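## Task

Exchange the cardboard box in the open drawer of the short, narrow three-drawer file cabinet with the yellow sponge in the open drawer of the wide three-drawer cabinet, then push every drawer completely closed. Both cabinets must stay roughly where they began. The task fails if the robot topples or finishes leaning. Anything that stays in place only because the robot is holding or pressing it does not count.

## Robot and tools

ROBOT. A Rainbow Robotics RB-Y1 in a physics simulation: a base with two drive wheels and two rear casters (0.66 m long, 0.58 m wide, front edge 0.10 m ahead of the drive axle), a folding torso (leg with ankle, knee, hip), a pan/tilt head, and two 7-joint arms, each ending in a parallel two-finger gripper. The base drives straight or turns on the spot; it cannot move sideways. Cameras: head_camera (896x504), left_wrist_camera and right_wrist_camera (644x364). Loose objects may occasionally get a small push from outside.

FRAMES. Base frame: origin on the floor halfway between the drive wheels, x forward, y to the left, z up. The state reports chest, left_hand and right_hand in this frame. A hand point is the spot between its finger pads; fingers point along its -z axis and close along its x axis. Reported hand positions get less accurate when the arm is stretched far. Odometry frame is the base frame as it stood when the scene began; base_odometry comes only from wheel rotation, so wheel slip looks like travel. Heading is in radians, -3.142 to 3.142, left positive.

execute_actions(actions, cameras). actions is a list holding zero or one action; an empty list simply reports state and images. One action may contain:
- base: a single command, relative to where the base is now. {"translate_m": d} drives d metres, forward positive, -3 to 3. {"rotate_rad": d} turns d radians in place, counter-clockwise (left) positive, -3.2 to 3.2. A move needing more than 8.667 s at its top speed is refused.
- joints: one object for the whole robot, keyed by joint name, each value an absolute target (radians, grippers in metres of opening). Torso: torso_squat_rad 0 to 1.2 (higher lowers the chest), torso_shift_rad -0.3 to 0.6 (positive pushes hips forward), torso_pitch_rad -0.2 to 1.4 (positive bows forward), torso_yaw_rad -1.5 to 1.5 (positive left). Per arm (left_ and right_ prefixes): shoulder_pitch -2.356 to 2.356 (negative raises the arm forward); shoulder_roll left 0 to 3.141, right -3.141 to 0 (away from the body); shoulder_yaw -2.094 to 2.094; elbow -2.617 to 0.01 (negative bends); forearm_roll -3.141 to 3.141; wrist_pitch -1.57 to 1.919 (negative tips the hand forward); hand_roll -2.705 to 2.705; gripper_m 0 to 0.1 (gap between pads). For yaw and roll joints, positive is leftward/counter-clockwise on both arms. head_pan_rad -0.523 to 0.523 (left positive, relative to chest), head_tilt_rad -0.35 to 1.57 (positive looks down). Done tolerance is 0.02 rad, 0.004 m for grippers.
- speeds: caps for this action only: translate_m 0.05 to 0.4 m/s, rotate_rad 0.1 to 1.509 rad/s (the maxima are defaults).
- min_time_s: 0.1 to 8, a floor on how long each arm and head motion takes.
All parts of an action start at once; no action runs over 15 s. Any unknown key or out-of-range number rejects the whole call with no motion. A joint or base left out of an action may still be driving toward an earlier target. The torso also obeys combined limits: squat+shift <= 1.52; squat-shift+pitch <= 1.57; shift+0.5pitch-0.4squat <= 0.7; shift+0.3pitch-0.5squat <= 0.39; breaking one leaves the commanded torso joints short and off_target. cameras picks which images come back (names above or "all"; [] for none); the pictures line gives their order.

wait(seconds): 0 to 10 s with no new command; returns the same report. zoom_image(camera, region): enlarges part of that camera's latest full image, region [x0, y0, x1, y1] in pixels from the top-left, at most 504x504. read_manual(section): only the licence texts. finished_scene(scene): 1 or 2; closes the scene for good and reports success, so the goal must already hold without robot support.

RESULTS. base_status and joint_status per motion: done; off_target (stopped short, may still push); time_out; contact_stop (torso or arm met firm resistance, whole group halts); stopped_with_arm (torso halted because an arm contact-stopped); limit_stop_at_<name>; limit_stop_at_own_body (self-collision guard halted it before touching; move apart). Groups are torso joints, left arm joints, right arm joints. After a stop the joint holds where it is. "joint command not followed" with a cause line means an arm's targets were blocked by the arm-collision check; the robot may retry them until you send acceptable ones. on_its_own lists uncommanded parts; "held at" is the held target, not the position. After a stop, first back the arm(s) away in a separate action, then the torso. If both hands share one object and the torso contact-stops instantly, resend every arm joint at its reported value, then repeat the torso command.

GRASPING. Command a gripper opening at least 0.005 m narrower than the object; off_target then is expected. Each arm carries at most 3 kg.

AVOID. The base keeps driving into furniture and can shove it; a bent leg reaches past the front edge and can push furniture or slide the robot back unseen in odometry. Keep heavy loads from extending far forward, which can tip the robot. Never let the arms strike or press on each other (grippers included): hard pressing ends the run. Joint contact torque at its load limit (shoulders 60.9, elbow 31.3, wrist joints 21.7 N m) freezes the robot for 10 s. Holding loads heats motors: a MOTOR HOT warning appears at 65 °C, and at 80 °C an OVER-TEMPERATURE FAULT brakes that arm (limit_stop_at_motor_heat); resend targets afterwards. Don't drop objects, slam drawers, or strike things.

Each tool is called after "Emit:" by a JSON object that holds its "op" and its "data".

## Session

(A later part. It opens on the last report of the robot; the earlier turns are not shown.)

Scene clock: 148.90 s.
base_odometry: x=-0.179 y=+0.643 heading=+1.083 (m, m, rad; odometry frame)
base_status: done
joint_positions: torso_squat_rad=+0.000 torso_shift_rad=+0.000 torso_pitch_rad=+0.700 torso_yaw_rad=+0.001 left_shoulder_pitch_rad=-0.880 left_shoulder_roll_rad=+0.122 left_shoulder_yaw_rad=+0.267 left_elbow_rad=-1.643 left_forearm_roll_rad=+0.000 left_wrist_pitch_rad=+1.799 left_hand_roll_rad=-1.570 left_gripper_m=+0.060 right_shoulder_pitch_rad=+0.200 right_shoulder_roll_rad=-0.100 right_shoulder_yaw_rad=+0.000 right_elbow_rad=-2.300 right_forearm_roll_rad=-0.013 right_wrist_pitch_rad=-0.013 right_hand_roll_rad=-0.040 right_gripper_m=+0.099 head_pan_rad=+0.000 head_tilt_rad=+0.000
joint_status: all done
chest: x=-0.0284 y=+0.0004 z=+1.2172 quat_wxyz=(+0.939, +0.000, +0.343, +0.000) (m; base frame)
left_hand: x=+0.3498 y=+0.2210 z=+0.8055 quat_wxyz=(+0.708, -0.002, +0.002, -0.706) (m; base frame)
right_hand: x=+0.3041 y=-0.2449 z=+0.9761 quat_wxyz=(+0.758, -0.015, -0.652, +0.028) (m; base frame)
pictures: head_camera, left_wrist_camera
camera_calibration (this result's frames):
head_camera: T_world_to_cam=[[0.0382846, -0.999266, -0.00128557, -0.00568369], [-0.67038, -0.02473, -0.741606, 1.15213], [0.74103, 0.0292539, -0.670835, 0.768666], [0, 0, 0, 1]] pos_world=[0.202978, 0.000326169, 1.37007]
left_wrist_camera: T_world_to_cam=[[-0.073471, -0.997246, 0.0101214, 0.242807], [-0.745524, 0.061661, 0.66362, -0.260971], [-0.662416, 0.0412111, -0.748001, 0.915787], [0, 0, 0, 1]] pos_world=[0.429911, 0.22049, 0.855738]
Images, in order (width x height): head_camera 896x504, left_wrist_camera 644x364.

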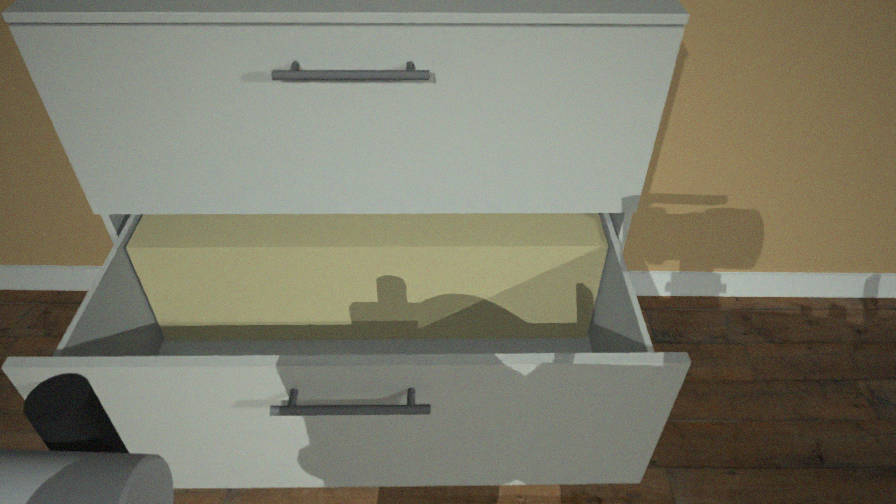

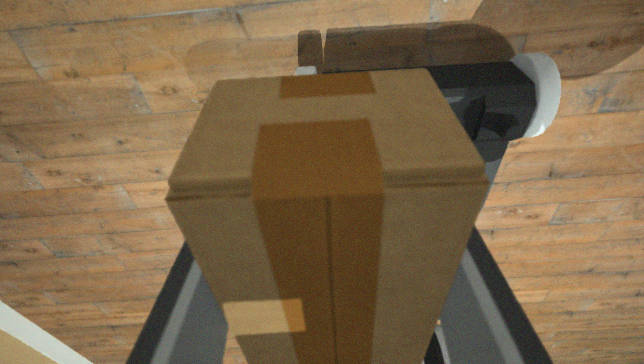

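Emit:
{"op": "execute_actions", "data": {"actions": [{"base":{"rotate_rad":0.03},"joints":{"head_tilt_rad":0.35}}], "cameras": []}}

Emit:
{"op": "execute_actions", "data": {"actions": [{"base":{"translate_m":0.42}}], "cameras": ["head_camera","left_wrist_camera"]}}

Scene clock: 167.53 s.
base_odometry: x=-0.179 y=+0.643 heading=+1.113 (m, m, rad; odometry frame)
base_status: done
joint_positions: torso_squat_rad=+0.000 torso_shift_rad=+0.000 torso_pitch_rad=+0.700 torso_yaw_rad=+0.001 left_shoulder_pitch_rad=-0.880 left_shoulder_roll_rad=+0.122 left_shoulder_yaw_rad=+0.267 left_elbow_rad=-1.643 left_forearm_roll_rad=+0.000 left_wrist_pitch_rad=+1.799 left_hand_roll_rad=-1.570 left_gripper_m=+0.060 right_shoulder_pitch_rad=+0.200 right_shoulder_roll_rad=-0.100 right_shoulder_yaw_rad=+0.000 right_elbow_rad=-2.300 right_forearm_roll_rad=-0.013 right_wrist_pitch_rad=-0.013 right_hand_roll_rad=-0.040 right_gripper_m=+0.099 head_pan_rad=+0.000 head_tilt_rad=+0.350
joint_status: all done
chest: x=-0.0284 y=+0.0004 z=+1.2172 quat_wxyz=(+0.939, +0.000, +0.343, +0.000) (m; base frame)
left_hand: x=+0.3498 y=+0.2210 z=+0.8055 quat_wxyz=(+0.708, -0.002, +0.002, -0.706) (m; base frame)
right_hand: x=+0.3041 y=-0.2449 z=+0.9761 quat_wxyz=(+0.758, -0.015, -0.652, +0.028) (m; base frame)
pictures: none
No camera images: the call's "cameras" was empty. Leave "cameras" out to get every camera's image.

Scene clock: 169.93 s.
base_odometry: x=+0.007 y=+1.019 heading=+1.112 (m, m, rad; odometry frame)
base_status: done
joint_positions: torso_squat_rad=+0.000 torso_shift_rad=+0.000 torso_pitch_rad=+0.700 torso_yaw_rad=+0.001 left_shoulder_pitch_rad=-0.880 left_shoulder_roll_rad=+0.122 left_shoulder_yaw_rad=+0.267 left_elbow_rad=-1.643 left_forearm_roll_rad=+0.000 left_wrist_pitch_rad=+1.799 left_hand_roll_rad=-1.570 left_gripper_m=+0.060 right_shoulder_pitch_rad=+0.200 right_shoulder_roll_rad=-0.100 right_shoulder_yaw_rad=+0.000 right_elbow_rad=-2.300 right_forearm_roll_rad=-0.013 right_wrist_pitch_rad=-0.013 right_hand_roll_rad=-0.040 right_gripper_m=+0.099 head_pan_rad=+0.000 head_tilt_rad=+0.350
joint_status: not commanded
chest: x=-0.0284 y=+0.0004 z=+1.2172 quat_wxyz=(+0.939, +0.000, +0.343, +0.000) (m; base frame)
left_hand: x=+0.3499 y=+0.2210 z=+0.8055 quat_wxyz=(+0.708, -0.002, +0.002, -0.706) (m; base frame)
right_hand: x=+0.3042 y=-0.2449 z=+0.9761 quat_wxyz=(+0.758, -0.015, -0.652, +0.028) (m; base frame)
pictures: head_camera, left_wrist_camera
camera_calibration (this result's frames):
head_camera: T_world_to_cam=[[0.0354924, -0.99927, -0.0141077, 0.0120324], [-0.88403, -0.0248094, -0.466771, 0.804533], [0.46608, 0.0290385, -0.884266, 1.09033], [0, 0, 0, 1]] pos_world=[0.202625, 0.000322167, 1.33984]
left_wrist_camera: T_world_to_cam=[[-0.0734967, -0.997244, 0.0101598, 0.242761], [-0.74554, 0.0617069, 0.663598, -0.260945], [-0.662396, 0.0411978, -0.74802, 0.915831], [0, 0, 0, 1]] pos_world=[0.42994, 0.220464, 0.855757]
Images, in order (width x height): head_camera 896x504, left_wrist_camera 644x364.

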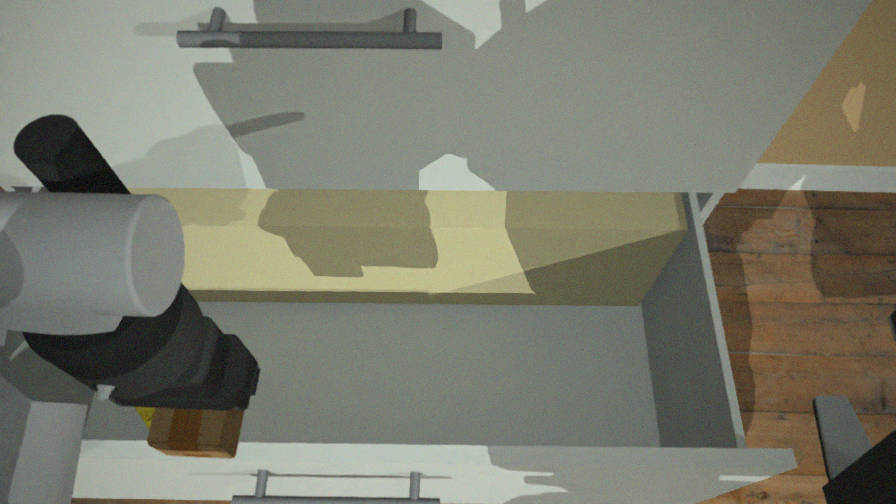

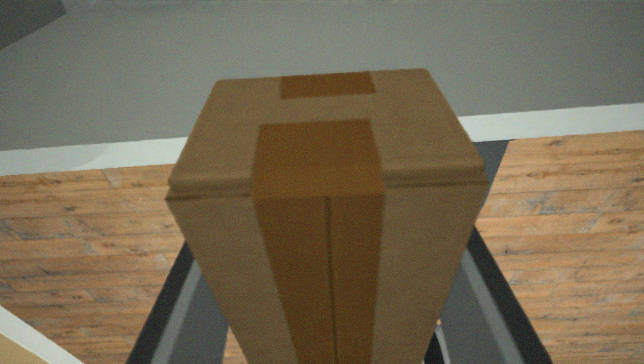

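Emit:
{"op": "execute_actions", "data": {"actions": [{"base":{"translate_m":0.115},"joints":{"head_pan_rad":0.3,"head_tilt_rad":0.5}}], "cameras": ["head_camera","left_wrist_camera"]}}

Scene clock: 179.13 s.
base_odometry: x=+0.057 y=+1.123 heading=+1.112 (m, m, rad; odometry frame)
base_status: done
joint_positions: torso_squat_rad=+0.000 torso_shift_rad=+0.000 torso_pitch_rad=+0.700 torso_yaw_rad=+0.001 left_shoulder_pitch_rad=-0.880 left_shoulder_roll_rad=+0.122 left_shoulder_yaw_rad=+0.267 left_elbow_rad=-1.643 left_forearm_roll_rad=+0.000 left_wrist_pitch_rad=+1.799 left_hand_roll_rad=-1.570 left_gripper_m=+0.060 right_shoulder_pitch_rad=+0.200 right_shoulder_roll_rad=-0.100 right_shoulder_yaw_rad=+0.000 right_elbow_rad=-2.300 right_forearm_roll_rad=-0.013 right_wrist_pitch_rad=-0.013 right_hand_roll_rad=-0.040 right_gripper_m=+0.099 head_pan_rad=+0.300 head_tilt_rad=+0.500
joint_status: all done
chest: x=-0.0284 y=+0.0004 z=+1.2172 quat_wxyz=(+0.939, +0.000, +0.343, +0.000) (m; base frame)
left_hand: x=+0.3498 y=+0.2210 z=+0.8055 quat_wxyz=(+0.708, -0.002, +0.002, -0.706) (m; base frame)
right_hand: x=+0.3041 y=-0.2449 z=+0.9761 quat_wxyz=(+0.758, -0.015, -0.652, +0.028) (m; base frame)
pictures: head_camera, left_wrist_camera
camera_calibration (this result's frames):
head_camera: T_world_to_cam=[[0.257499, -0.943556, -0.208318, 0.249319], [-0.920877, -0.174322, -0.348709, 0.648807], [0.292712, 0.281627, -0.913786, 1.1506], [0, 0, 0, 1]] pos_world=[0.196478, 0.0243082, 1.32958]
left_wrist_camera: T_world_to_cam=[[-0.0734856, -0.997245, 0.0101569, 0.242761], [-0.745556, 0.0616975, 0.663581, -0.260963], [-0.662379, 0.0411911, -0.748035, 0.915831], [0, 0, 0, 1]] pos_world=[0.429905, 0.220469, 0.855779]
Images, in order (width x height): head_camera 896x504, left_wrist_camera 644x364.

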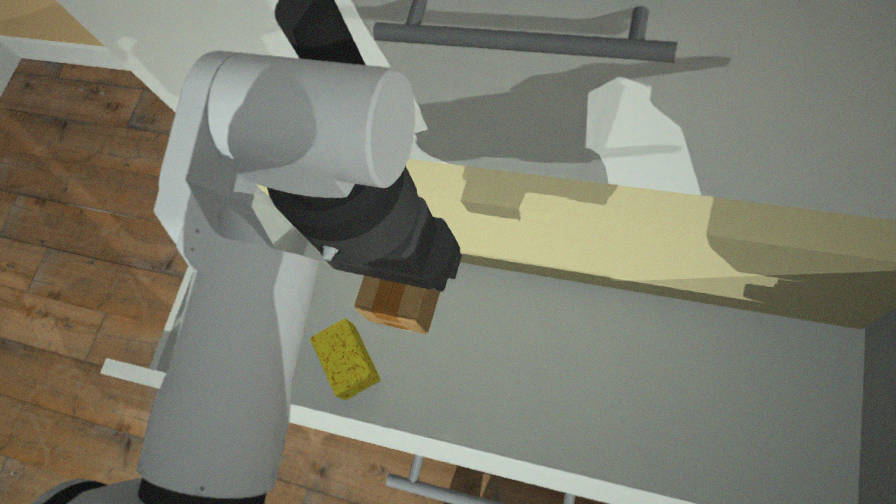

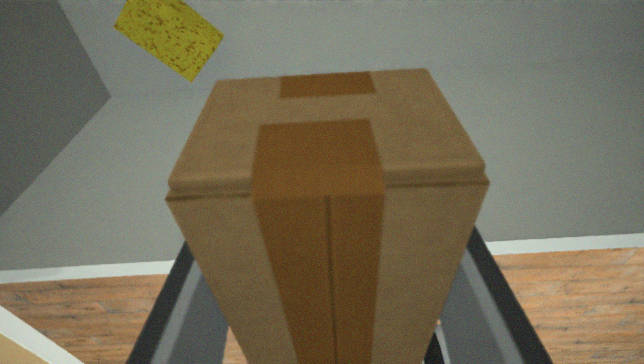

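Emit:
{"op": "execute_actions", "data": {"actions": [{"joints":{"left_shoulder_pitch_rad":-0.929,"left_shoulder_roll_rad":0.135,"left_shoulder_yaw_rad":0.2775,"left_elbow_rad":-1.174,"left_wrist_pitch_rad":1.373},"min_time_s":1}], "cameras": []}}

Emit:
{"op": "execute_actions", "data": {"actions": [{"joints":{"left_shoulder_pitch_rad":-1.176,"left_shoulder_roll_rad":0.21,"left_shoulder_yaw_rad":0.321,"left_elbow_rad":-0.446,"left_wrist_pitch_rad":0.8995,"torso_squat_rad":0.68},"min_time_s":1.5}], "cameras": ["head_camera","left_wrist_camera"]}}

Scene clock: 193.50 s.
base_odometry: x=+0.057 y=+1.123 heading=+1.112 (m, m, rad; odometry frame)
base_status: not commanded
joint_positions: torso_squat_rad=+0.000 torso_shift_rad=+0.000 torso_pitch_rad=+0.700 torso_yaw_rad=+0.001 left_shoulder_pitch_rad=-0.929 left_shoulder_roll_rad=+0.135 left_shoulder_yaw_rad=+0.277 left_elbow_rad=-1.174 left_forearm_roll_rad=+0.000 left_wrist_pitch_rad=+1.373 left_hand_roll_rad=-1.570 left_gripper_m=+0.060 right_shoulder_pitch_rad=+0.200 right_shoulder_roll_rad=-0.100 right_shoulder_yaw_rad=+0.000 right_elbow_rad=-2.300 right_forearm_roll_rad=-0.013 right_wrist_pitch_rad=-0.013 right_hand_roll_rad=-0.040 right_gripper_m=+0.099 head_pan_rad=+0.300 head_tilt_rad=+0.500
joint_status: all done
chest: x=-0.0284 y=+0.0004 z=+1.2172 quat_wxyz=(+0.939, +0.000, +0.343, +0.000) (m; base frame)
left_hand: x=+0.3528 y=+0.2206 z=+0.7026 quat_wxyz=(+0.707, +0.000, +0.000, -0.707) (m; base frame)
right_hand: x=+0.3041 y=-0.2449 z=+0.9761 quat_wxyz=(+0.758, -0.015, -0.652, +0.028) (m; base frame)
pictures: none
No camera images: the call's "cameras" was empty. Leave "cameras" out to get every camera's image.

Scene clock: 196.57 s.
base_odometry: x=+0.057 y=+1.123 heading=+1.112 (m, m, rad; odometry frame)
base_status: not commanded
joint_positions: torso_squat_rad=+0.680 torso_shift_rad=+0.000 torso_pitch_rad=+0.700 torso_yaw_rad=+0.001 left_shoulder_pitch_rad=-1.176 left_shoulder_roll_rad=+0.210 left_shoulder_yaw_rad=+0.321 left_elbow_rad=-0.446 left_forearm_roll_rad=+0.000 left_wrist_pitch_rad=+0.900 left_hand_roll_rad=-1.570 left_gripper_m=+0.060 right_shoulder_pitch_rad=+0.200 right_shoulder_roll_rad=-0.100 right_shoulder_yaw_rad=+0.000 right_elbow_rad=-2.300 right_forearm_roll_rad=-0.013 right_wrist_pitch_rad=-0.013 right_hand_roll_rad=-0.040 right_gripper_m=+0.099 head_pan_rad=+0.300 head_tilt_rad=+0.500
joint_status: all done
chest: x=-0.0285 y=+0.0003 z=+1.0615 quat_wxyz=(+0.939, +0.000, +0.343, +0.000) (m; base frame)
left_hand: x=+0.3528 y=+0.2204 z=+0.4740 quat_wxyz=(+0.707, +0.000, +0.000, -0.707) (m; base frame)
right_hand: x=+0.3041 y=-0.2450 z=+0.8204 quat_wxyz=(+0.758, -0.015, -0.652, +0.028) (m; base frame)
pictures: head_camera, left_wrist_camera
camera_calibration (this result's frames):
head_camera: T_world_to_cam=[[0.257507, -0.943557, -0.208305, 0.216843], [-0.920865, -0.174324, -0.34874, 0.594487], [0.292743, 0.281624, -0.913778, 1.00836], [0, 0, 0, 1]] pos_world=[0.196413, 0.0242592, 1.17391]
left_wrist_camera: T_world_to_cam=[[-0.0749374, -0.997139, 0.00995333, 0.246309], [-0.749663, 0.0629153, 0.658822, -0.0352901], [-0.657563, 0.0419088, -0.752233, 0.669999], [0, 0, 0, 1]] pos_world=[0.432569, 0.219746, 0.524793]
Images, in order (width x height): head_camera 896x504, left_wrist_camera 644x364.

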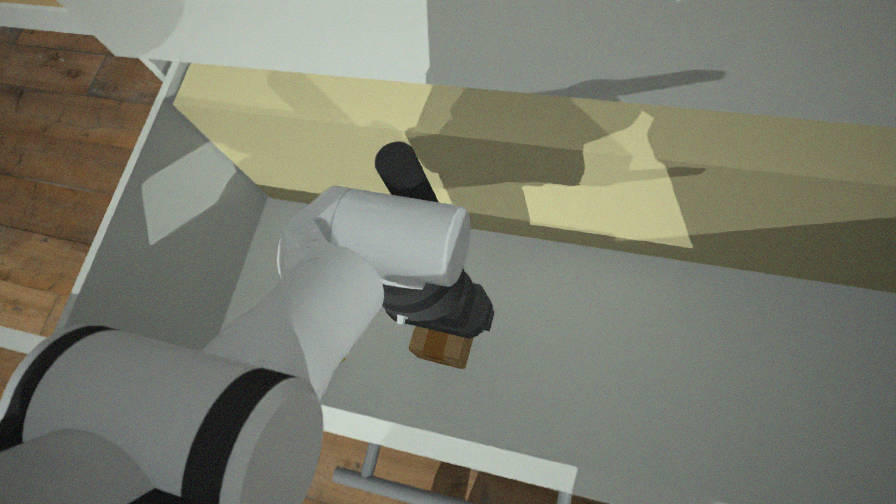

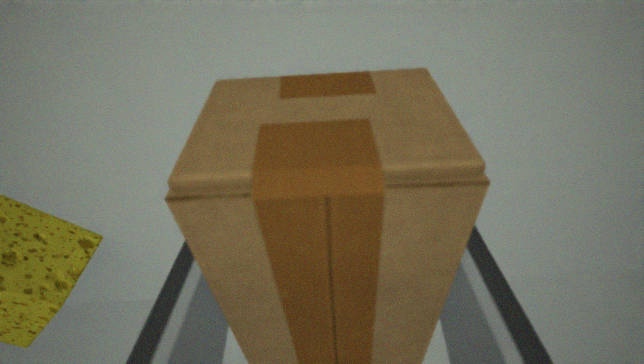

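Emit:
{"op": "execute_actions", "data": {"actions": [{"joints":{"torso_squat_rad":0.75}}], "cameras": ["left_wrist_camera"]}}

Scene clock: 199.70 s.
base_odometry: x=+0.057 y=+1.123 heading=+1.112 (m, m, rad; odometry frame)
base_status: not commanded
joint_positions: torso_squat_rad=+0.750 torso_shift_rad=+0.000 torso_pitch_rad=+0.700 torso_yaw_rad=+0.001 left_shoulder_pitch_rad=-1.176 left_shoulder_roll_rad=+0.210 left_shoulder_yaw_rad=+0.321 left_elbow_rad=-0.446 left_forearm_roll_rad=+0.000 left_wrist_pitch_rad=+0.900 left_hand_roll_rad=-1.570 left_gripper_m=+0.060 right_shoulder_pitch_rad=+0.200 right_shoulder_roll_rad=-0.100 right_shoulder_yaw_rad=+0.000 right_elbow_rad=-2.300 right_forearm_roll_rad=-0.013 right_wrist_pitch_rad=-0.013 right_hand_roll_rad=-0.040 right_gripper_m=+0.099 head_pan_rad=+0.300 head_tilt_rad=+0.500
joint_status: all done
chest: x=-0.0285 y=+0.0003 z=+1.0294 quat_wxyz=(+0.939, +0.000, +0.343, +0.000) (m; base frame)
left_hand: x=+0.3528 y=+0.2203 z=+0.4419 quat_wxyz=(+0.707, +0.000, +0.000, -0.707) (m; base frame)
right_hand: x=+0.3041 y=-0.2450 z=+0.7883 quat_wxyz=(+0.758, -0.015, -0.652, +0.028) (m; base frame)
pictures: left_wrist_camera
camera_calibration (this result's frames):
left_wrist_camera: T_world_to_cam=[[-0.074941, -0.997138, 0.00995726, 0.246614], [-0.749659, 0.0629203, 0.658827, -0.0141446], [-0.657568, 0.0419086, -0.752229, 0.64583], [0, 0, 0, 1]] pos_world=[0.432555, 0.219732, 0.492675]
Images, in order (width x height): left_wrist_camera 644x364.

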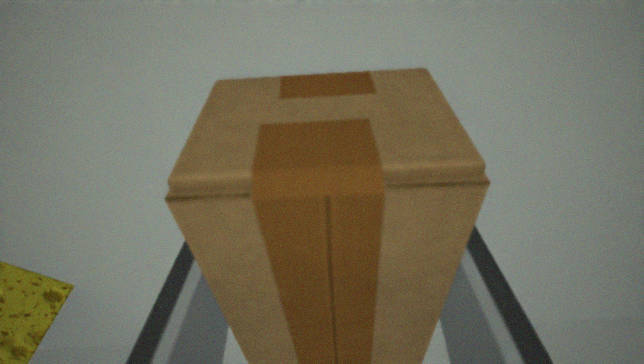

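Emit:
{"op": "execute_actions", "data": {"actions": [{"joints":{"torso_squat_rad":0.80}}], "cameras": ["left_wrist_camera"]}}

Scene clock: 206.43 s.
base_odometry: x=+0.057 y=+1.123 heading=+1.112 (m, m, rad; odometry frame)
base_status: not commanded
joint_positions: torso_squat_rad=+0.800 torso_shift_rad=-0.001 torso_pitch_rad=+0.698 torso_yaw_rad=+0.001 left_shoulder_pitch_rad=-1.180 left_shoulder_roll_rad=+0.211 left_shoulder_yaw_rad=+0.321 left_elbow_rad=-0.448 left_forearm_roll_rad=+0.000 left_wrist_pitch_rad=+0.900 left_hand_roll_rad=-1.570 left_gripper_m=+0.060 right_shoulder_pitch_rad=+0.200 right_shoulder_roll_rad=-0.100 right_shoulder_yaw_rad=+0.000 right_elbow_rad=-2.300 right_forearm_roll_rad=-0.013 right_wrist_pitch_rad=-0.013 right_hand_roll_rad=-0.040 right_gripper_m=+0.099 head_pan_rad=+0.300 head_tilt_rad=+0.500
joint_status: all done
chest: x=-0.0295 y=+0.0001 z=+1.0053 quat_wxyz=(+0.940, +0.000, +0.342, +0.000) (m; base frame)
left_hand: x=+0.3571 y=+0.2204 z=+0.4208 quat_wxyz=(+0.707, +0.003, -0.003, -0.707) (m; base frame)
right_hand: x=+0.3036 y=-0.2451 z=+0.7648 quat_wxyz=(+0.757, -0.015, -0.653, +0.027) (m; base frame)
pictures: left_wrist_camera
camera_calibration (this result's frames):
left_wrist_camera: T_world_to_cam=[[-0.0755715, -0.997105, 0.00839462, 0.248094], [-0.755555, 0.062754, 0.652072, 0.00792417], [-0.650711, 0.0429355, -0.758111, 0.632608], [0, 0, 0, 1]] pos_world=[0.436381, 0.219717, 0.472337]
Images, in order (width x height): left_wrist_camera 644x364.

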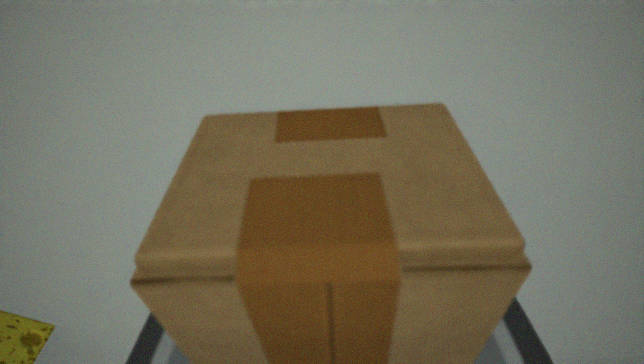

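Emit:
{"op": "execute_actions", "data": {"actions": [{"joints":{"left_gripper_m":0.095,"torso_squat_rad":0.77}}], "cameras": []}}

Emit:
{"op": "execute_actions", "data": {"actions": [{"joints":{"torso_squat_rad":0.55}}], "cameras": ["left_wrist_camera","head_camera"]}}

Scene clock: 210.13 s.
base_odometry: x=+0.057 y=+1.123 heading=+1.112 (m, m, rad; odometry frame)
base_status: not commanded
joint_positions: torso_squat_rad=+0.770 torso_shift_rad=+0.000 torso_pitch_rad=+0.700 torso_yaw_rad=+0.001 left_shoulder_pitch_rad=-1.176 left_shoulder_roll_rad=+0.210 left_shoulder_yaw_rad=+0.321 left_elbow_rad=-0.446 left_forearm_roll_rad=+0.000 left_wrist_pitch_rad=+0.900 left_hand_roll_rad=-1.570 left_gripper_m=+0.095 right_shoulder_pitch_rad=+0.200 right_shoulder_roll_rad=-0.100 right_shoulder_yaw_rad=+0.000 right_elbow_rad=-2.300 right_forearm_roll_rad=-0.013 right_wrist_pitch_rad=-0.013 right_hand_roll_rad=-0.040 right_gripper_m=+0.099 head_pan_rad=+0.300 head_tilt_rad=+0.500
joint_status: all done
chest: x=-0.0285 y=+0.0003 z=+1.0197 quat_wxyz=(+0.939, +0.000, +0.343, +0.000) (m; base frame)
left_hand: x=+0.3532 y=+0.2207 z=+0.4325 quat_wxyz=(+0.707, +0.000, +0.000, -0.707) (m; base frame)
right_hand: x=+0.3040 y=-0.2450 z=+0.7786 quat_wxyz=(+0.758, -0.015, -0.652, +0.028) (m; base frame)
pictures: none
No camera images: the call's "cameras" was empty. Leave "cameras" out to get every camera's image.

Scene clock: 211.67 s.
base_odometry: x=+0.057 y=+1.123 heading=+1.112 (m, m, rad; odometry frame)
base_status: not commanded
joint_positions: torso_squat_rad=+0.550 torso_shift_rad=+0.000 torso_pitch_rad=+0.700 torso_yaw_rad=+0.001 left_shoulder_pitch_rad=-1.176 left_shoulder_roll_rad=+0.210 left_shoulder_yaw_rad=+0.321 left_elbow_rad=-0.446 left_forearm_roll_rad=+0.000 left_wrist_pitch_rad=+0.900 left_hand_roll_rad=-1.570 left_gripper_m=+0.095 right_shoulder_pitch_rad=+0.200 right_shoulder_roll_rad=-0.100 right_shoulder_yaw_rad=+0.000 right_elbow_rad=-2.300 right_forearm_roll_rad=-0.013 right_wrist_pitch_rad=-0.013 right_hand_roll_rad=-0.040 right_gripper_m=+0.099 head_pan_rad=+0.300 head_tilt_rad=+0.500
joint_status: all done
chest: x=-0.0285 y=+0.0003 z=+1.1139 quat_wxyz=(+0.939, +0.000, +0.343, +0.000) (m; base frame)
left_hand: x=+0.3531 y=+0.2207 z=+0.5266 quat_wxyz=(+0.707, +0.000, +0.000, -0.707) (m; base frame)
right_hand: x=+0.3041 y=-0.2450 z=+0.8728 quat_wxyz=(+0.758, -0.015, -0.652, +0.028) (m; base frame)
pictures: head_camera, left_wrist_camera
camera_calibration (this result's frames):
head_camera: T_world_to_cam=[[0.257514, -0.943523, -0.208447, 0.227875], [-0.920864, -0.17428, -0.348762, 0.612799], [0.292737, 0.281762, -0.913737, 1.05626], [0, 0, 0, 1]] pos_world=[0.196416, 0.0241894, 1.22637]
left_wrist_camera: T_world_to_cam=[[-0.0747461, -0.997159, 0.00935461, 0.24642], [-0.749965, 0.0623945, 0.658528, -0.0694001], [-0.65724, 0.0422068, -0.752498, 0.709713], [0, 0, 0, 1]] pos_world=[0.432823, 0.220096, 0.577454]
Images, in order (width x height): head_camera 896x504, left_wrist_camera 644x364.

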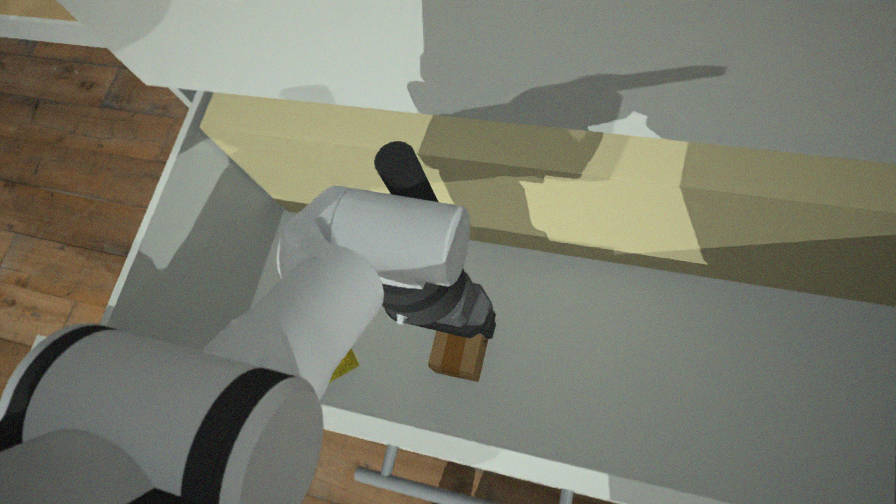

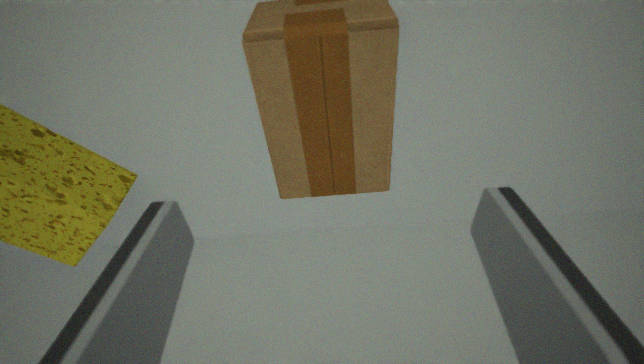

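Emit:
{"op": "execute_actions", "data": {"actions": [{"joints":{"left_shoulder_pitch_rad":-0.929,"left_shoulder_roll_rad":0.135,"left_shoulder_yaw_rad":0.2775,"left_elbow_rad":-1.174,"left_wrist_pitch_rad":1.373,"torso_squat_rad":0.25},"min_time_s":1}], "cameras": []}}

Emit:
{"op": "execute_actions", "data": {"actions": [{"joints":{"left_shoulder_pitch_rad":-0.88,"left_shoulder_roll_rad":0.1215,"left_shoulder_yaw_rad":0.267,"left_elbow_rad":-1.643,"left_wrist_pitch_rad":1.799,"torso_squat_rad":0},"min_time_s":0.8}], "cameras": []}}

Emit:
{"op": "execute_actions", "data": {"actions": [{"base":{"translate_m":-0.15},"joints":{"left_hand_roll_rad":-0.78}}], "cameras": []}}

Emit:
{"op": "execute_actions", "data": {"actions": [{"base":{"rotate_rad":-0.6}}], "cameras": []}}

Emit:
{"op": "execute_actions", "data": {"actions": [{"base":{"translate_m":-0.40}}], "cameras": []}}

Emit:
{"op": "execute_actions", "data": {"actions": [{"base":{"rotate_rad":0.6}}], "cameras": []}}

Emit:
{"op": "execute_actions", "data": {"actions": [{"base":{"translate_m":0.48}}], "cameras": ["head_camera","left_wrist_camera"]}}

Scene clock: 324.07 s.
base_odometry: x=+0.057 y=+1.123 heading=+1.112 (m, m, rad; odometry frame)
base_status: not commanded
joint_positions: torso_squat_rad=+0.250 torso_shift_rad=+0.000 torso_pitch_rad=+0.700 torso_yaw_rad=+0.001 left_shoulder_pitch_rad=-0.929 left_shoulder_roll_rad=+0.135 left_shoulder_yaw_rad=+0.278 left_elbow_rad=-1.174 left_forearm_roll_rad=+0.000 left_wrist_pitch_rad=+1.373 left_hand_roll_rad=-1.570 left_gripper_m=+0.095 right_shoulder_pitch_rad=+0.200 right_shoulder_roll_rad=-0.100 right_shoulder_yaw_rad=+0.000 right_elbow_rad=-2.300 right_forearm_roll_rad=-0.013 right_wrist_pitch_rad=-0.013 right_hand_roll_rad=-0.040 right_gripper_m=+0.099 head_pan_rad=+0.300 head_tilt_rad=+0.500
joint_status: all done
chest: x=-0.0284 y=+0.0004 z=+1.1954 quat_wxyz=(+0.939, +0.000, +0.343, +0.000) (m; base frame)
left_hand: x=+0.3530 y=+0.2210 z=+0.6810 quat_wxyz=(+0.708, +0.000, +0.000, -0.706) (m; base frame)
right_hand: x=+0.3041 y=-0.2450 z=+0.9543 quat_wxyz=(+0.758, -0.015, -0.652, +0.028) (m; base frame)
pictures: none
No camera images: the call's "cameras" was empty. Leave "cameras" out to get every camera's image.

Scene clock: 325.67 s.
base_odometry: x=+0.057 y=+1.123 heading=+1.112 (m, m, rad; odometry frame)
base_status: not commanded
joint_positions: torso_squat_rad=+0.000 torso_shift_rad=+0.000 torso_pitch_rad=+0.700 torso_yaw_rad=+0.001 left_shoulder_pitch_rad=-0.880 left_shoulder_roll_rad=+0.122 left_shoulder_yaw_rad=+0.267 left_elbow_rad=-1.643 left_forearm_roll_rad=+0.000 left_wrist_pitch_rad=+1.799 left_hand_roll_rad=-1.570 left_gripper_m=+0.095 right_shoulder_pitch_rad=+0.200 right_shoulder_roll_rad=-0.100 right_shoulder_yaw_rad=+0.000 right_elbow_rad=-2.300 right_forearm_roll_rad=-0.013 right_wrist_pitch_rad=-0.013 right_hand_roll_rad=-0.040 right_gripper_m=+0.099 head_pan_rad=+0.300 head_tilt_rad=+0.500
joint_status: all done
chest: x=-0.0284 y=+0.0004 z=+1.2172 quat_wxyz=(+0.939, +0.000, +0.343, +0.000) (m; base frame)
left_hand: x=+0.3499 y=+0.2210 z=+0.8055 quat_wxyz=(+0.708, -0.002, +0.002, -0.706) (m; base frame)
right_hand: x=+0.3041 y=-0.2449 z=+0.9760 quat_wxyz=(+0.758, -0.015, -0.652, +0.028) (m; base frame)
pictures: none
No camera images: the call's "cameras" was empty. Leave "cameras" out to get every camera's image.

Scene clock: 327.27 s.
base_odometry: x=-0.009 y=+0.988 heading=+1.113 (m, m, rad; odometry frame)
base_status: done
joint_positions: torso_squat_rad=+0.000 torso_shift_rad=+0.000 torso_pitch_rad=+0.700 torso_yaw_rad=+0.001 left_shoulder_pitch_rad=-0.880 left_shoulder_roll_rad=+0.122 left_shoulder_yaw_rad=+0.267 left_elbow_rad=-1.643 left_forearm_roll_rad=+0.000 left_wrist_pitch_rad=+1.799 left_hand_roll_rad=-0.780 left_gripper_m=+0.095 right_shoulder_pitch_rad=+0.200 right_shoulder_roll_rad=-0.100 right_shoulder_yaw_rad=+0.000 right_elbow_rad=-2.300 right_forearm_roll_rad=-0.013 right_wrist_pitch_rad=-0.013 right_hand_roll_rad=-0.040 right_gripper_m=+0.099 head_pan_rad=+0.300 head_tilt_rad=+0.500
joint_status: all done
chest: x=-0.0285 y=+0.0004 z=+1.2172 quat_wxyz=(+0.939, +0.000, +0.343, +0.000) (m; base frame)
left_hand: x=+0.3498 y=+0.2210 z=+0.8056 quat_wxyz=(+0.925, -0.001, +0.003, -0.380) (m; base frame)
right_hand: x=+0.3040 y=-0.2450 z=+0.9761 quat_wxyz=(+0.758, -0.015, -0.652, +0.028) (m; base frame)
pictures: none
No camera images: the call's "cameras" was empty. Leave "cameras" out to get every camera's image.

Scene clock: 329.80 s.
base_odometry: x=-0.009 y=+0.988 heading=+0.514 (m, m, rad; odometry frame)
base_status: done
joint_positions: torso_squat_rad=+0.000 torso_shift_rad=+0.000 torso_pitch_rad=+0.700 torso_yaw_rad=+0.001 left_shoulder_pitch_rad=-0.880 left_shoulder_roll_rad=+0.122 left_shoulder_yaw_rad=+0.267 left_elbow_rad=-1.643 left_forearm_roll_rad=+0.000 left_wrist_pitch_rad=+1.799 left_hand_roll_rad=-0.780 left_gripper_m=+0.095 right_shoulder_pitch_rad=+0.200 right_shoulder_roll_rad=-0.100 right_shoulder_yaw_rad=+0.000 right_elbow_rad=-2.300 right_forearm_roll_rad=-0.013 right_wrist_pitch_rad=-0.013 right_hand_roll_rad=-0.040 right_gripper_m=+0.099 head_pan_rad=+0.300 head_tilt_rad=+0.500
joint_status: not commanded
chest: x=-0.0285 y=+0.0004 z=+1.2172 quat_wxyz=(+0.939, +0.000, +0.343, +0.000) (m; base frame)
left_hand: x=+0.3498 y=+0.2210 z=+0.8056 quat_wxyz=(+0.925, -0.001, +0.003, -0.380) (m; base frame)
right_hand: x=+0.3040 y=-0.2450 z=+0.9761 quat_wxyz=(+0.758, -0.015, -0.652, +0.028) (m; base frame)
pictures: none
No camera images: the call's "cameras" was empty. Leave "cameras" out to get every camera's image.

Scene clock: 332.47 s.
base_odometry: x=-0.358 y=+0.791 heading=+0.513 (m, m, rad; odometry frame)
base_status: done
joint_positions: torso_squat_rad=+0.000 torso_shift_rad=+0.000 torso_pitch_rad=+0.700 torso_yaw_rad=+0.001 left_shoulder_pitch_rad=-0.880 left_shoulder_roll_rad=+0.122 left_shoulder_yaw_rad=+0.267 left_elbow_rad=-1.643 left_forearm_roll_rad=+0.000 left_wrist_pitch_rad=+1.799 left_hand_roll_rad=-0.780 left_gripper_m=+0.095 right_shoulder_pitch_rad=+0.200 right_shoulder_roll_rad=-0.100 right_shoulder_yaw_rad=+0.000 right_elbow_rad=-2.300 right_forearm_roll_rad=-0.013 right_wrist_pitch_rad=-0.013 right_hand_roll_rad=-0.040 right_gripper_m=+0.099 head_pan_rad=+0.300 head_tilt_rad=+0.500
joint_status: not commanded
chest: x=-0.0285 y=+0.0004 z=+1.2172 quat_wxyz=(+0.939, +0.000, +0.343, +0.000) (m; base frame)
left_hand: x=+0.3498 y=+0.2210 z=+0.8056 quat_wxyz=(+0.925, -0.001, +0.003, -0.380) (m; base frame)
right_hand: x=+0.3041 y=-0.2450 z=+0.9761 quat_wxyz=(+0.758, -0.015, -0.652, +0.028) (m; base frame)
pictures: none
No camera images: the call's "cameras" was empty. Leave "cameras" out to get every camera's image.

Scene clock: 335.00 s.
base_odometry: x=-0.358 y=+0.791 heading=+1.112 (m, m, rad; odometry frame)
base_status: done
joint_positions: torso_squat_rad=+0.000 torso_shift_rad=+0.000 torso_pitch_rad=+0.700 torso_yaw_rad=+0.001 left_shoulder_pitch_rad=-0.880 left_shoulder_roll_rad=+0.122 left_shoulder_yaw_rad=+0.267 left_elbow_rad=-1.643 left_forearm_roll_rad=+0.000 left_wrist_pitch_rad=+1.799 left_hand_roll_rad=-0.780 left_gripper_m=+0.095 right_shoulder_pitch_rad=+0.200 right_shoulder_roll_rad=-0.100 right_shoulder_yaw_rad=+0.000 right_elbow_rad=-2.300 right_forearm_roll_rad=-0.013 right_wrist_pitch_rad=-0.013 right_hand_roll_rad=-0.040 right_gripper_m=+0.099 head_pan_rad=+0.300 head_tilt_rad=+0.500
joint_status: not commanded
chest: x=-0.0285 y=+0.0004 z=+1.2172 quat_wxyz=(+0.939, +0.000, +0.343, +0.000) (m; base frame)
left_hand: x=+0.3498 y=+0.2210 z=+0.8056 quat_wxyz=(+0.925, -0.001, +0.003, -0.380) (m; base frame)
right_hand: x=+0.3041 y=-0.2449 z=+0.9761 quat_wxyz=(+0.758, -0.015, -0.652, +0.028) (m; base frame)
pictures: none
No camera images: the call's "cameras" was empty. Leave "cameras" out to get every camera's image.

Scene clock: 337.53 s.
base_odometry: x=-0.145 y=+1.222 heading=+1.112 (m, m, rad; odometry frame)
base_status: done
joint_positions: torso_squat_rad=+0.000 torso_shift_rad=+0.000 torso_pitch_rad=+0.700 torso_yaw_rad=+0.001 left_shoulder_pitch_rad=-0.880 left_shoulder_roll_rad=+0.122 left_shoulder_yaw_rad=+0.267 left_elbow_rad=-1.643 left_forearm_roll_rad=+0.000 left_wrist_pitch_rad=+1.799 left_hand_roll_rad=-0.780 left_gripper_m=+0.095 right_shoulder_pitch_rad=+0.200 right_shoulder_roll_rad=-0.100 right_shoulder_yaw_rad=+0.000 right_elbow_rad=-2.300 right_forearm_roll_rad=-0.013 right_wrist_pitch_rad=-0.013 right_hand_roll_rad=-0.040 right_gripper_m=+0.099 head_pan_rad=+0.300 head_tilt_rad=+0.500
joint_status: not commanded
chest: x=-0.0284 y=+0.0004 z=+1.2172 quat_wxyz=(+0.939, +0.000, +0.343, +0.000) (m; base frame)
left_hand: x=+0.3499 y=+0.2209 z=+0.8055 quat_wxyz=(+0.925, -0.001, +0.003, -0.380) (m; base frame)
right_hand: x=+0.3041 y=-0.2449 z=+0.9761 quat_wxyz=(+0.758, -0.015, -0.652, +0.028) (m; base frame)
pictures: head_camera, left_wrist_camera
camera_calibration (this result's frames):
head_camera: T_world_to_cam=[[0.257494, -0.943556, -0.208325, 0.249324], [-0.920883, -0.17432, -0.348692, 0.648791], [0.292696, 0.281629, -0.913791, 1.1506], [0, 0, 0, 1]] pos_world=[0.196485, 0.0243047, 1.32958]
left_wrist_camera: T_world_to_cam=[[0.656629, -0.754193, 0.00558817, -0.062749], [-0.567553, -0.489227, 0.662224, -0.200405], [-0.496711, -0.438007, -0.749285, 0.964824], [0, 0, 0, 1]] pos_world=[0.406701, 0.277231, 0.855992]
Images, in order (width x height): head_camera 896x504, left_wrist_camera 644x364.

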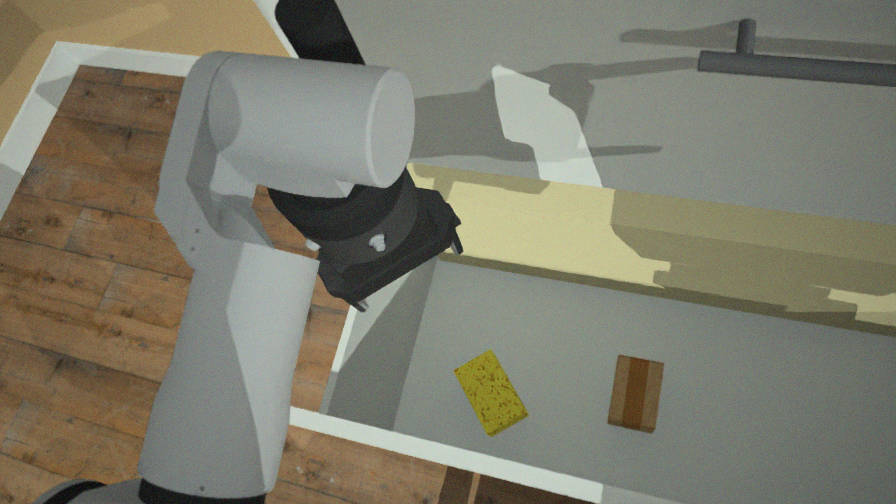

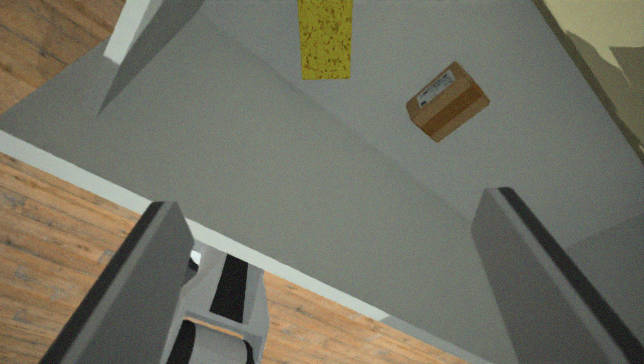

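Emit:
{"op": "execute_actions", "data": {"actions": [{"base":{"translate_m":0.045},"joints":{"torso_pitch_rad":1.0,"left_shoulder_pitch_rad":-0.751,"left_shoulder_roll_rad":0.089,"left_shoulder_yaw_rad":0.2355,"left_elbow_rad":-1.87,"left_wrist_pitch_rad":1.64,"head_tilt_rad":0.3},"min_time_s":1.1}], "cameras": ["head_camera","left_wrist_camera"]}}

Scene clock: 348.60 s.
base_odometry: x=-0.125 y=+1.262 heading=+1.113 (m, m, rad; odometry frame)
base_status: done
joint_positions: torso_squat_rad=+0.000 torso_shift_rad=+0.000 torso_pitch_rad=+1.000 torso_yaw_rad=+0.001 left_shoulder_pitch_rad=-0.751 left_shoulder_roll_rad=+0.089 left_shoulder_yaw_rad=+0.236 left_elbow_rad=-1.870 left_forearm_roll_rad=+0.000 left_wrist_pitch_rad=+1.640 left_hand_roll_rad=-0.780 left_gripper_m=+0.095 right_shoulder_pitch_rad=+0.200 right_shoulder_roll_rad=-0.100 right_shoulder_yaw_rad=+0.000 right_elbow_rad=-2.300 right_forearm_roll_rad=-0.013 right_wrist_pitch_rad=-0.013 right_hand_roll_rad=-0.040 right_gripper_m=+0.099 head_pan_rad=+0.300 head_tilt_rad=+0.300
joint_status: all done
chest: x=+0.0326 y=+0.0004 z=+1.1477 quat_wxyz=(+0.878, +0.000, +0.479, +0.000) (m; base frame)
left_hand: x=+0.2985 y=+0.2208 z=+0.6608 quat_wxyz=(+0.925, -0.009, +0.023, -0.380) (m; base frame)
right_hand: x=+0.2791 y=-0.2450 z=+0.8191 quat_wxyz=(+0.847, -0.011, -0.531, +0.030) (m; base frame)
pictures: head_camera, left_wrist_camera
camera_calibration (this result's frames):
head_camera: T_world_to_cam=[[0.189469, -0.944147, -0.269607, 0.290251], [-0.960175, -0.120735, -0.251966, 0.584054], [0.205342, 0.30661, -0.929422, 1.05207], [0, 0, 0, 1]] pos_world=[0.289766, 0.0219793, 1.20323]
left_wrist_camera: T_world_to_cam=[[0.65592, -0.754477, -0.0230849, -0.00912667], [-0.538406, -0.489071, 0.686243, -0.158384], [-0.529045, -0.437691, -0.727006, 0.825626], [0, 0, 0, 1]] pos_world=[0.357505, 0.277023, 0.708714]
Images, in order (width x height): head_camera 896x504, left_wrist_camera 644x364.

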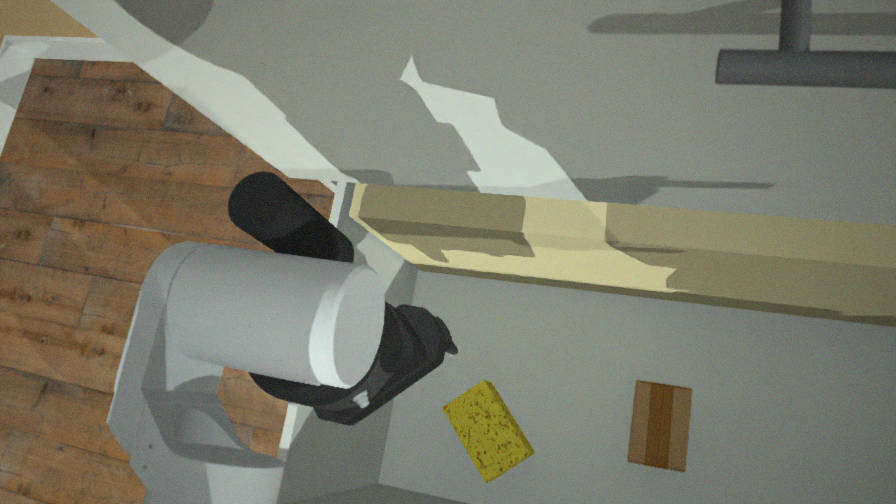

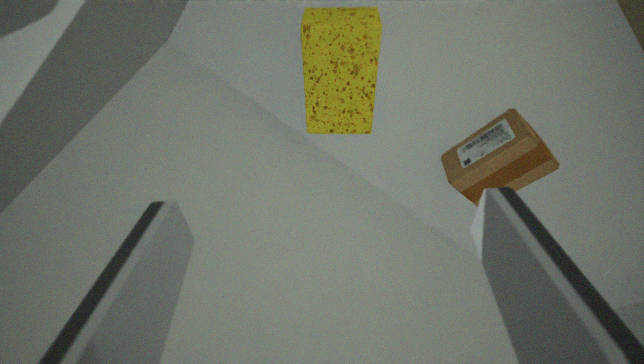

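Emit:
{"op": "execute_actions", "data": {"actions": [{"joints":{"torso_squat_rad":0.33,"left_shoulder_pitch_rad":-1.112,"left_shoulder_roll_rad":0.189,"left_shoulder_yaw_rad":0.3117,"left_elbow_rad":-0.631,"left_wrist_pitch_rad":0.868,"right_elbow_rad":-2.55},"min_time_s":1.5}], "cameras": ["head_camera","left_wrist_camera"]}}

Scene clock: 366.00 s.
TORQUE FAULT: left_elbow_rad reached its load limit. The robot stopped for 10 seconds, dropped its targets and accepts commands again. The stop added 9.0 s to the call and to motion_time.
base_odometry: x=-0.125 y=+1.262 heading=+1.113 (m, m, rad; odometry frame)
base_status: not commanded
joint_positions: torso_squat_rad=+0.292 torso_shift_rad=-0.002 torso_pitch_rad=+0.992 torso_yaw_rad=+0.001 left_shoulder_pitch_rad=-1.060 left_shoulder_roll_rad=+0.170 left_shoulder_yaw_rad=+0.297 left_elbow_rad=-0.768 left_forearm_roll_rad=+0.001 left_wrist_pitch_rad=+0.995 left_hand_roll_rad=-0.780 left_gripper_m=+0.095 right_shoulder_pitch_rad=+0.200 right_shoulder_roll_rad=-0.100 right_shoulder_yaw_rad=+0.000 right_elbow_rad=-2.542 right_forearm_roll_rad=-0.013 right_wrist_pitch_rad=-0.013 right_hand_roll_rad=-0.040 right_gripper_m=+0.099 head_pan_rad=+0.300 head_tilt_rad=+0.300
joint_status: torso_squat_rad contact_stop (moved +0.292 of +0.330); left_shoulder_pitch_rad contact_stop_at_left_elbow_rad (moved -0.309 of -0.361); left_elbow_rad contact_stop (moved +1.102 of +1.239); left_wrist_pitch_rad contact_stop_at_left_elbow_rad (moved -0.645 of -0.772); the others done
on_its_own: torso_squat_rad is held at +0.291, not at your +0.330, since a contact_stop; left_shoulder_pitch_rad is held at -1.056, not at your -1.112, since a contact_stop; left_elbow_rad is held at -0.765, not at your -0.631, since a contact_stop; left_wrist_pitch_rad is held at +0.994, not at your +0.868, since a contact_stop
chest: x=+0.0297 y=+0.0000 z=+1.1201 quat_wxyz=(+0.879, +0.000, +0.476, +0.001) (m; base frame)
left_hand: x=+0.2594 y=+0.2176 z=+0.4636 quat_wxyz=(+0.920, -0.037, +0.086, -0.381) (m; base frame)
right_hand: x=+0.3231 y=-0.2317 z=+0.9013 quat_wxyz=(+0.774, -0.001, -0.632, +0.034) (m; base frame)
pictures: head_camera, left_wrist_camera
camera_calibration (this result's frames):
head_camera: T_world_to_cam=[[0.191557, -0.943853, -0.26916, 0.282446], [-0.958239, -0.120523, -0.259329, 0.58244], [0.212328, 0.307596, -0.927524, 1.02476], [0, 0, 0, 1]] pos_world=[0.286427, 0.0215729, 1.17756]
left_wrist_camera: T_world_to_cam=[[0.642341, -0.758479, -0.110032, 0.0543103], [-0.442293, -0.484096, 0.755002, -0.103595], [-0.625919, -0.436303, -0.646425, 0.647693], [0, 0, 0, 1]] pos_world=[0.324698, 0.273633, 0.502875]
Images, in order (width x height): head_camera 896x504, left_wrist_camera 644x364.

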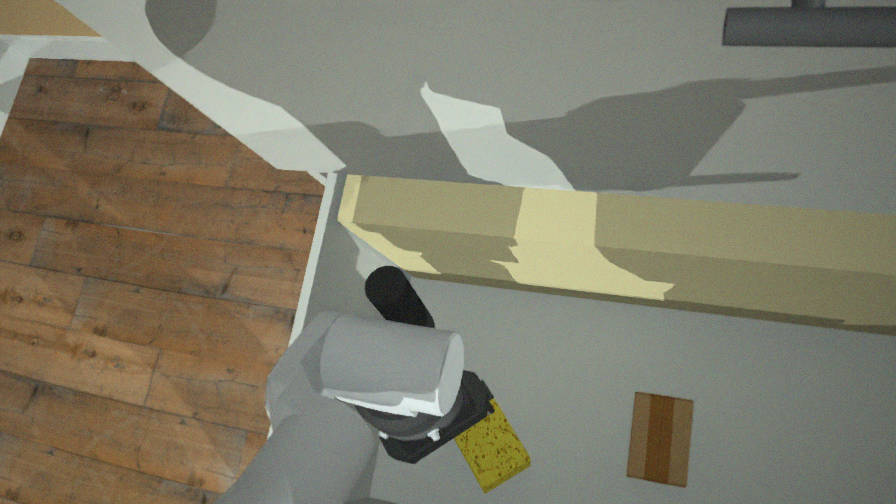

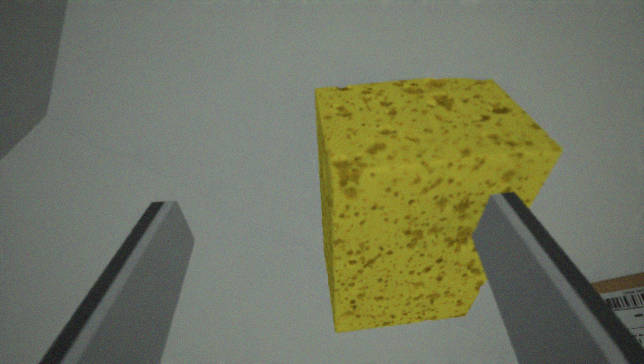

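Emit:
{"op": "execute_actions", "data": {"actions": [{"joints":{"left_shoulder_pitch_rad":-0.99,"left_shoulder_roll_rad":0.155,"left_shoulder_yaw_rad":0.286,"left_elbow_rad":-1.044,"left_wrist_pitch_rad":1.125},"min_time_s":1}], "cameras": []}}

Emit:
{"op": "execute_actions", "data": {"actions": [{"base":{"rotate_rad":-0.12},"joints":{"torso_squat_rad":0.29,"torso_pitch_rad":1.0,"left_hand_roll_rad":-0.68},"speeds":{"rotate_rad":0.3}}], "cameras": ["head_camera","left_wrist_camera"]}}

Scene clock: 385.97 s.
base_odometry: x=-0.125 y=+1.262 heading=+1.113 (m, m, rad; odometry frame)
base_status: not commanded
joint_positions: torso_squat_rad=+0.291 torso_shift_rad=-0.001 torso_pitch_rad=+0.995 torso_yaw_rad=+0.001 left_shoulder_pitch_rad=-0.990 left_shoulder_roll_rad=+0.155 left_shoulder_yaw_rad=+0.286 left_elbow_rad=-1.044 left_forearm_roll_rad=+0.000 left_wrist_pitch_rad=+1.125 left_hand_roll_rad=-0.780 left_gripper_m=+0.095 right_shoulder_pitch_rad=+0.200 right_shoulder_roll_rad=-0.100 right_shoulder_yaw_rad=+0.000 right_elbow_rad=-2.542 right_forearm_roll_rad=-0.013 right_wrist_pitch_rad=-0.013 right_hand_roll_rad=-0.040 right_gripper_m=+0.099 head_pan_rad=+0.300 head_tilt_rad=+0.300
joint_status: all done
on_its_own: torso_squat_rad is held at +0.291, not at your +0.330, since a contact_stop
chest: x=+0.0309 y=+0.0003 z=+1.1194 quat_wxyz=(+0.879, +0.000, +0.477, +0.000) (m; base frame)
left_hand: x=+0.2940 y=+0.2220 z=+0.4949 quat_wxyz=(+0.923, -0.020, +0.053, -0.381) (m; base frame)
right_hand: x=+0.3237 y=-0.2315 z=+0.8999 quat_wxyz=(+0.775, -0.002, -0.631, +0.034) (m; base frame)
pictures: none
No camera images: the call's "cameras" was empty. Leave "cameras" out to get every camera's image.

Scene clock: 387.30 s.
base_odometry: x=-0.125 y=+1.262 heading=+0.994 (m, m, rad; odometry frame)
base_status: done
joint_positions: torso_squat_rad=+0.290 torso_shift_rad=-0.001 torso_pitch_rad=+1.000 torso_yaw_rad=+0.001 left_shoulder_pitch_rad=-0.990 left_shoulder_roll_rad=+0.155 left_shoulder_yaw_rad=+0.286 left_elbow_rad=-1.044 left_forearm_roll_rad=+0.000 left_wrist_pitch_rad=+1.125 left_hand_roll_rad=-0.680 left_gripper_m=+0.095 right_shoulder_pitch_rad=+0.200 right_shoulder_roll_rad=-0.100 right_shoulder_yaw_rad=+0.000 right_elbow_rad=-2.542 right_forearm_roll_rad=-0.013 right_wrist_pitch_rad=-0.013 right_hand_roll_rad=-0.040 right_gripper_m=+0.099 head_pan_rad=+0.300 head_tilt_rad=+0.300
joint_status: all done
chest: x=+0.0317 y=+0.0003 z=+1.1185 quat_wxyz=(+0.878, +0.000, +0.479, +0.000) (m; base frame)
left_hand: x=+0.2919 y=+0.2220 z=+0.4928 quat_wxyz=(+0.941, -0.018, +0.056, -0.334) (m; base frame)
right_hand: x=+0.3235 y=-0.2315 z=+0.8977 quat_wxyz=(+0.776, -0.001, -0.629, +0.034) (m; base frame)
pictures: head_camera, left_wrist_camera
camera_calibration (this result's frames):
head_camera: T_world_to_cam=[[0.189737, -0.943982, -0.269996, 0.28295], [-0.960106, -0.120852, -0.252173, 0.576029], [0.205417, 0.307071, -0.929253, 1.02494], [0, 0, 0, 1]] pos_world=[0.288822, 0.0219833, 1.17408]
left_wrist_camera: T_world_to_cam=[[0.721958, -0.687485, -0.0783588, -0.0146207], [-0.440578, -0.544058, 0.714067, -0.0761201], [-0.533542, -0.481004, -0.695678, 0.695989], [0, 0, 0, 1]] pos_world=[0.348358, 0.283308, 0.537393]
Images, in order (width x height): head_camera 896x504, left_wrist_camera 644x364.

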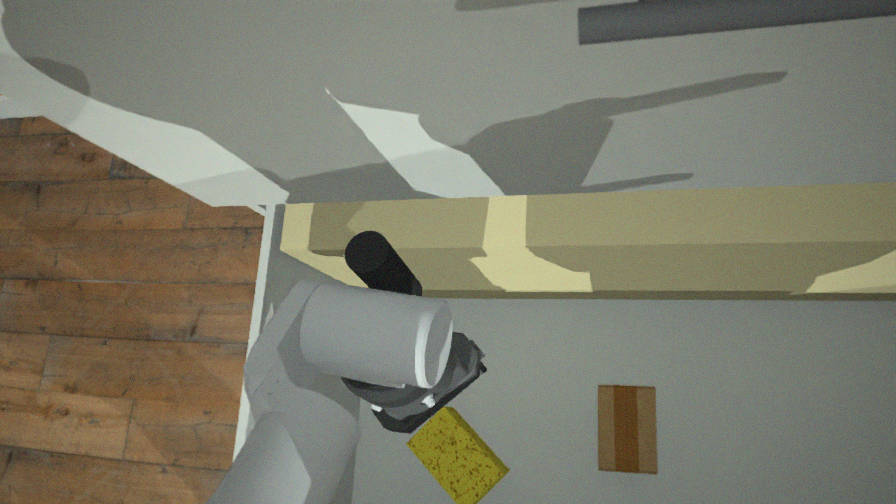

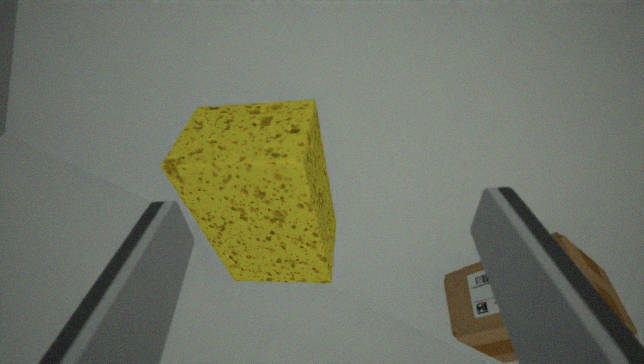

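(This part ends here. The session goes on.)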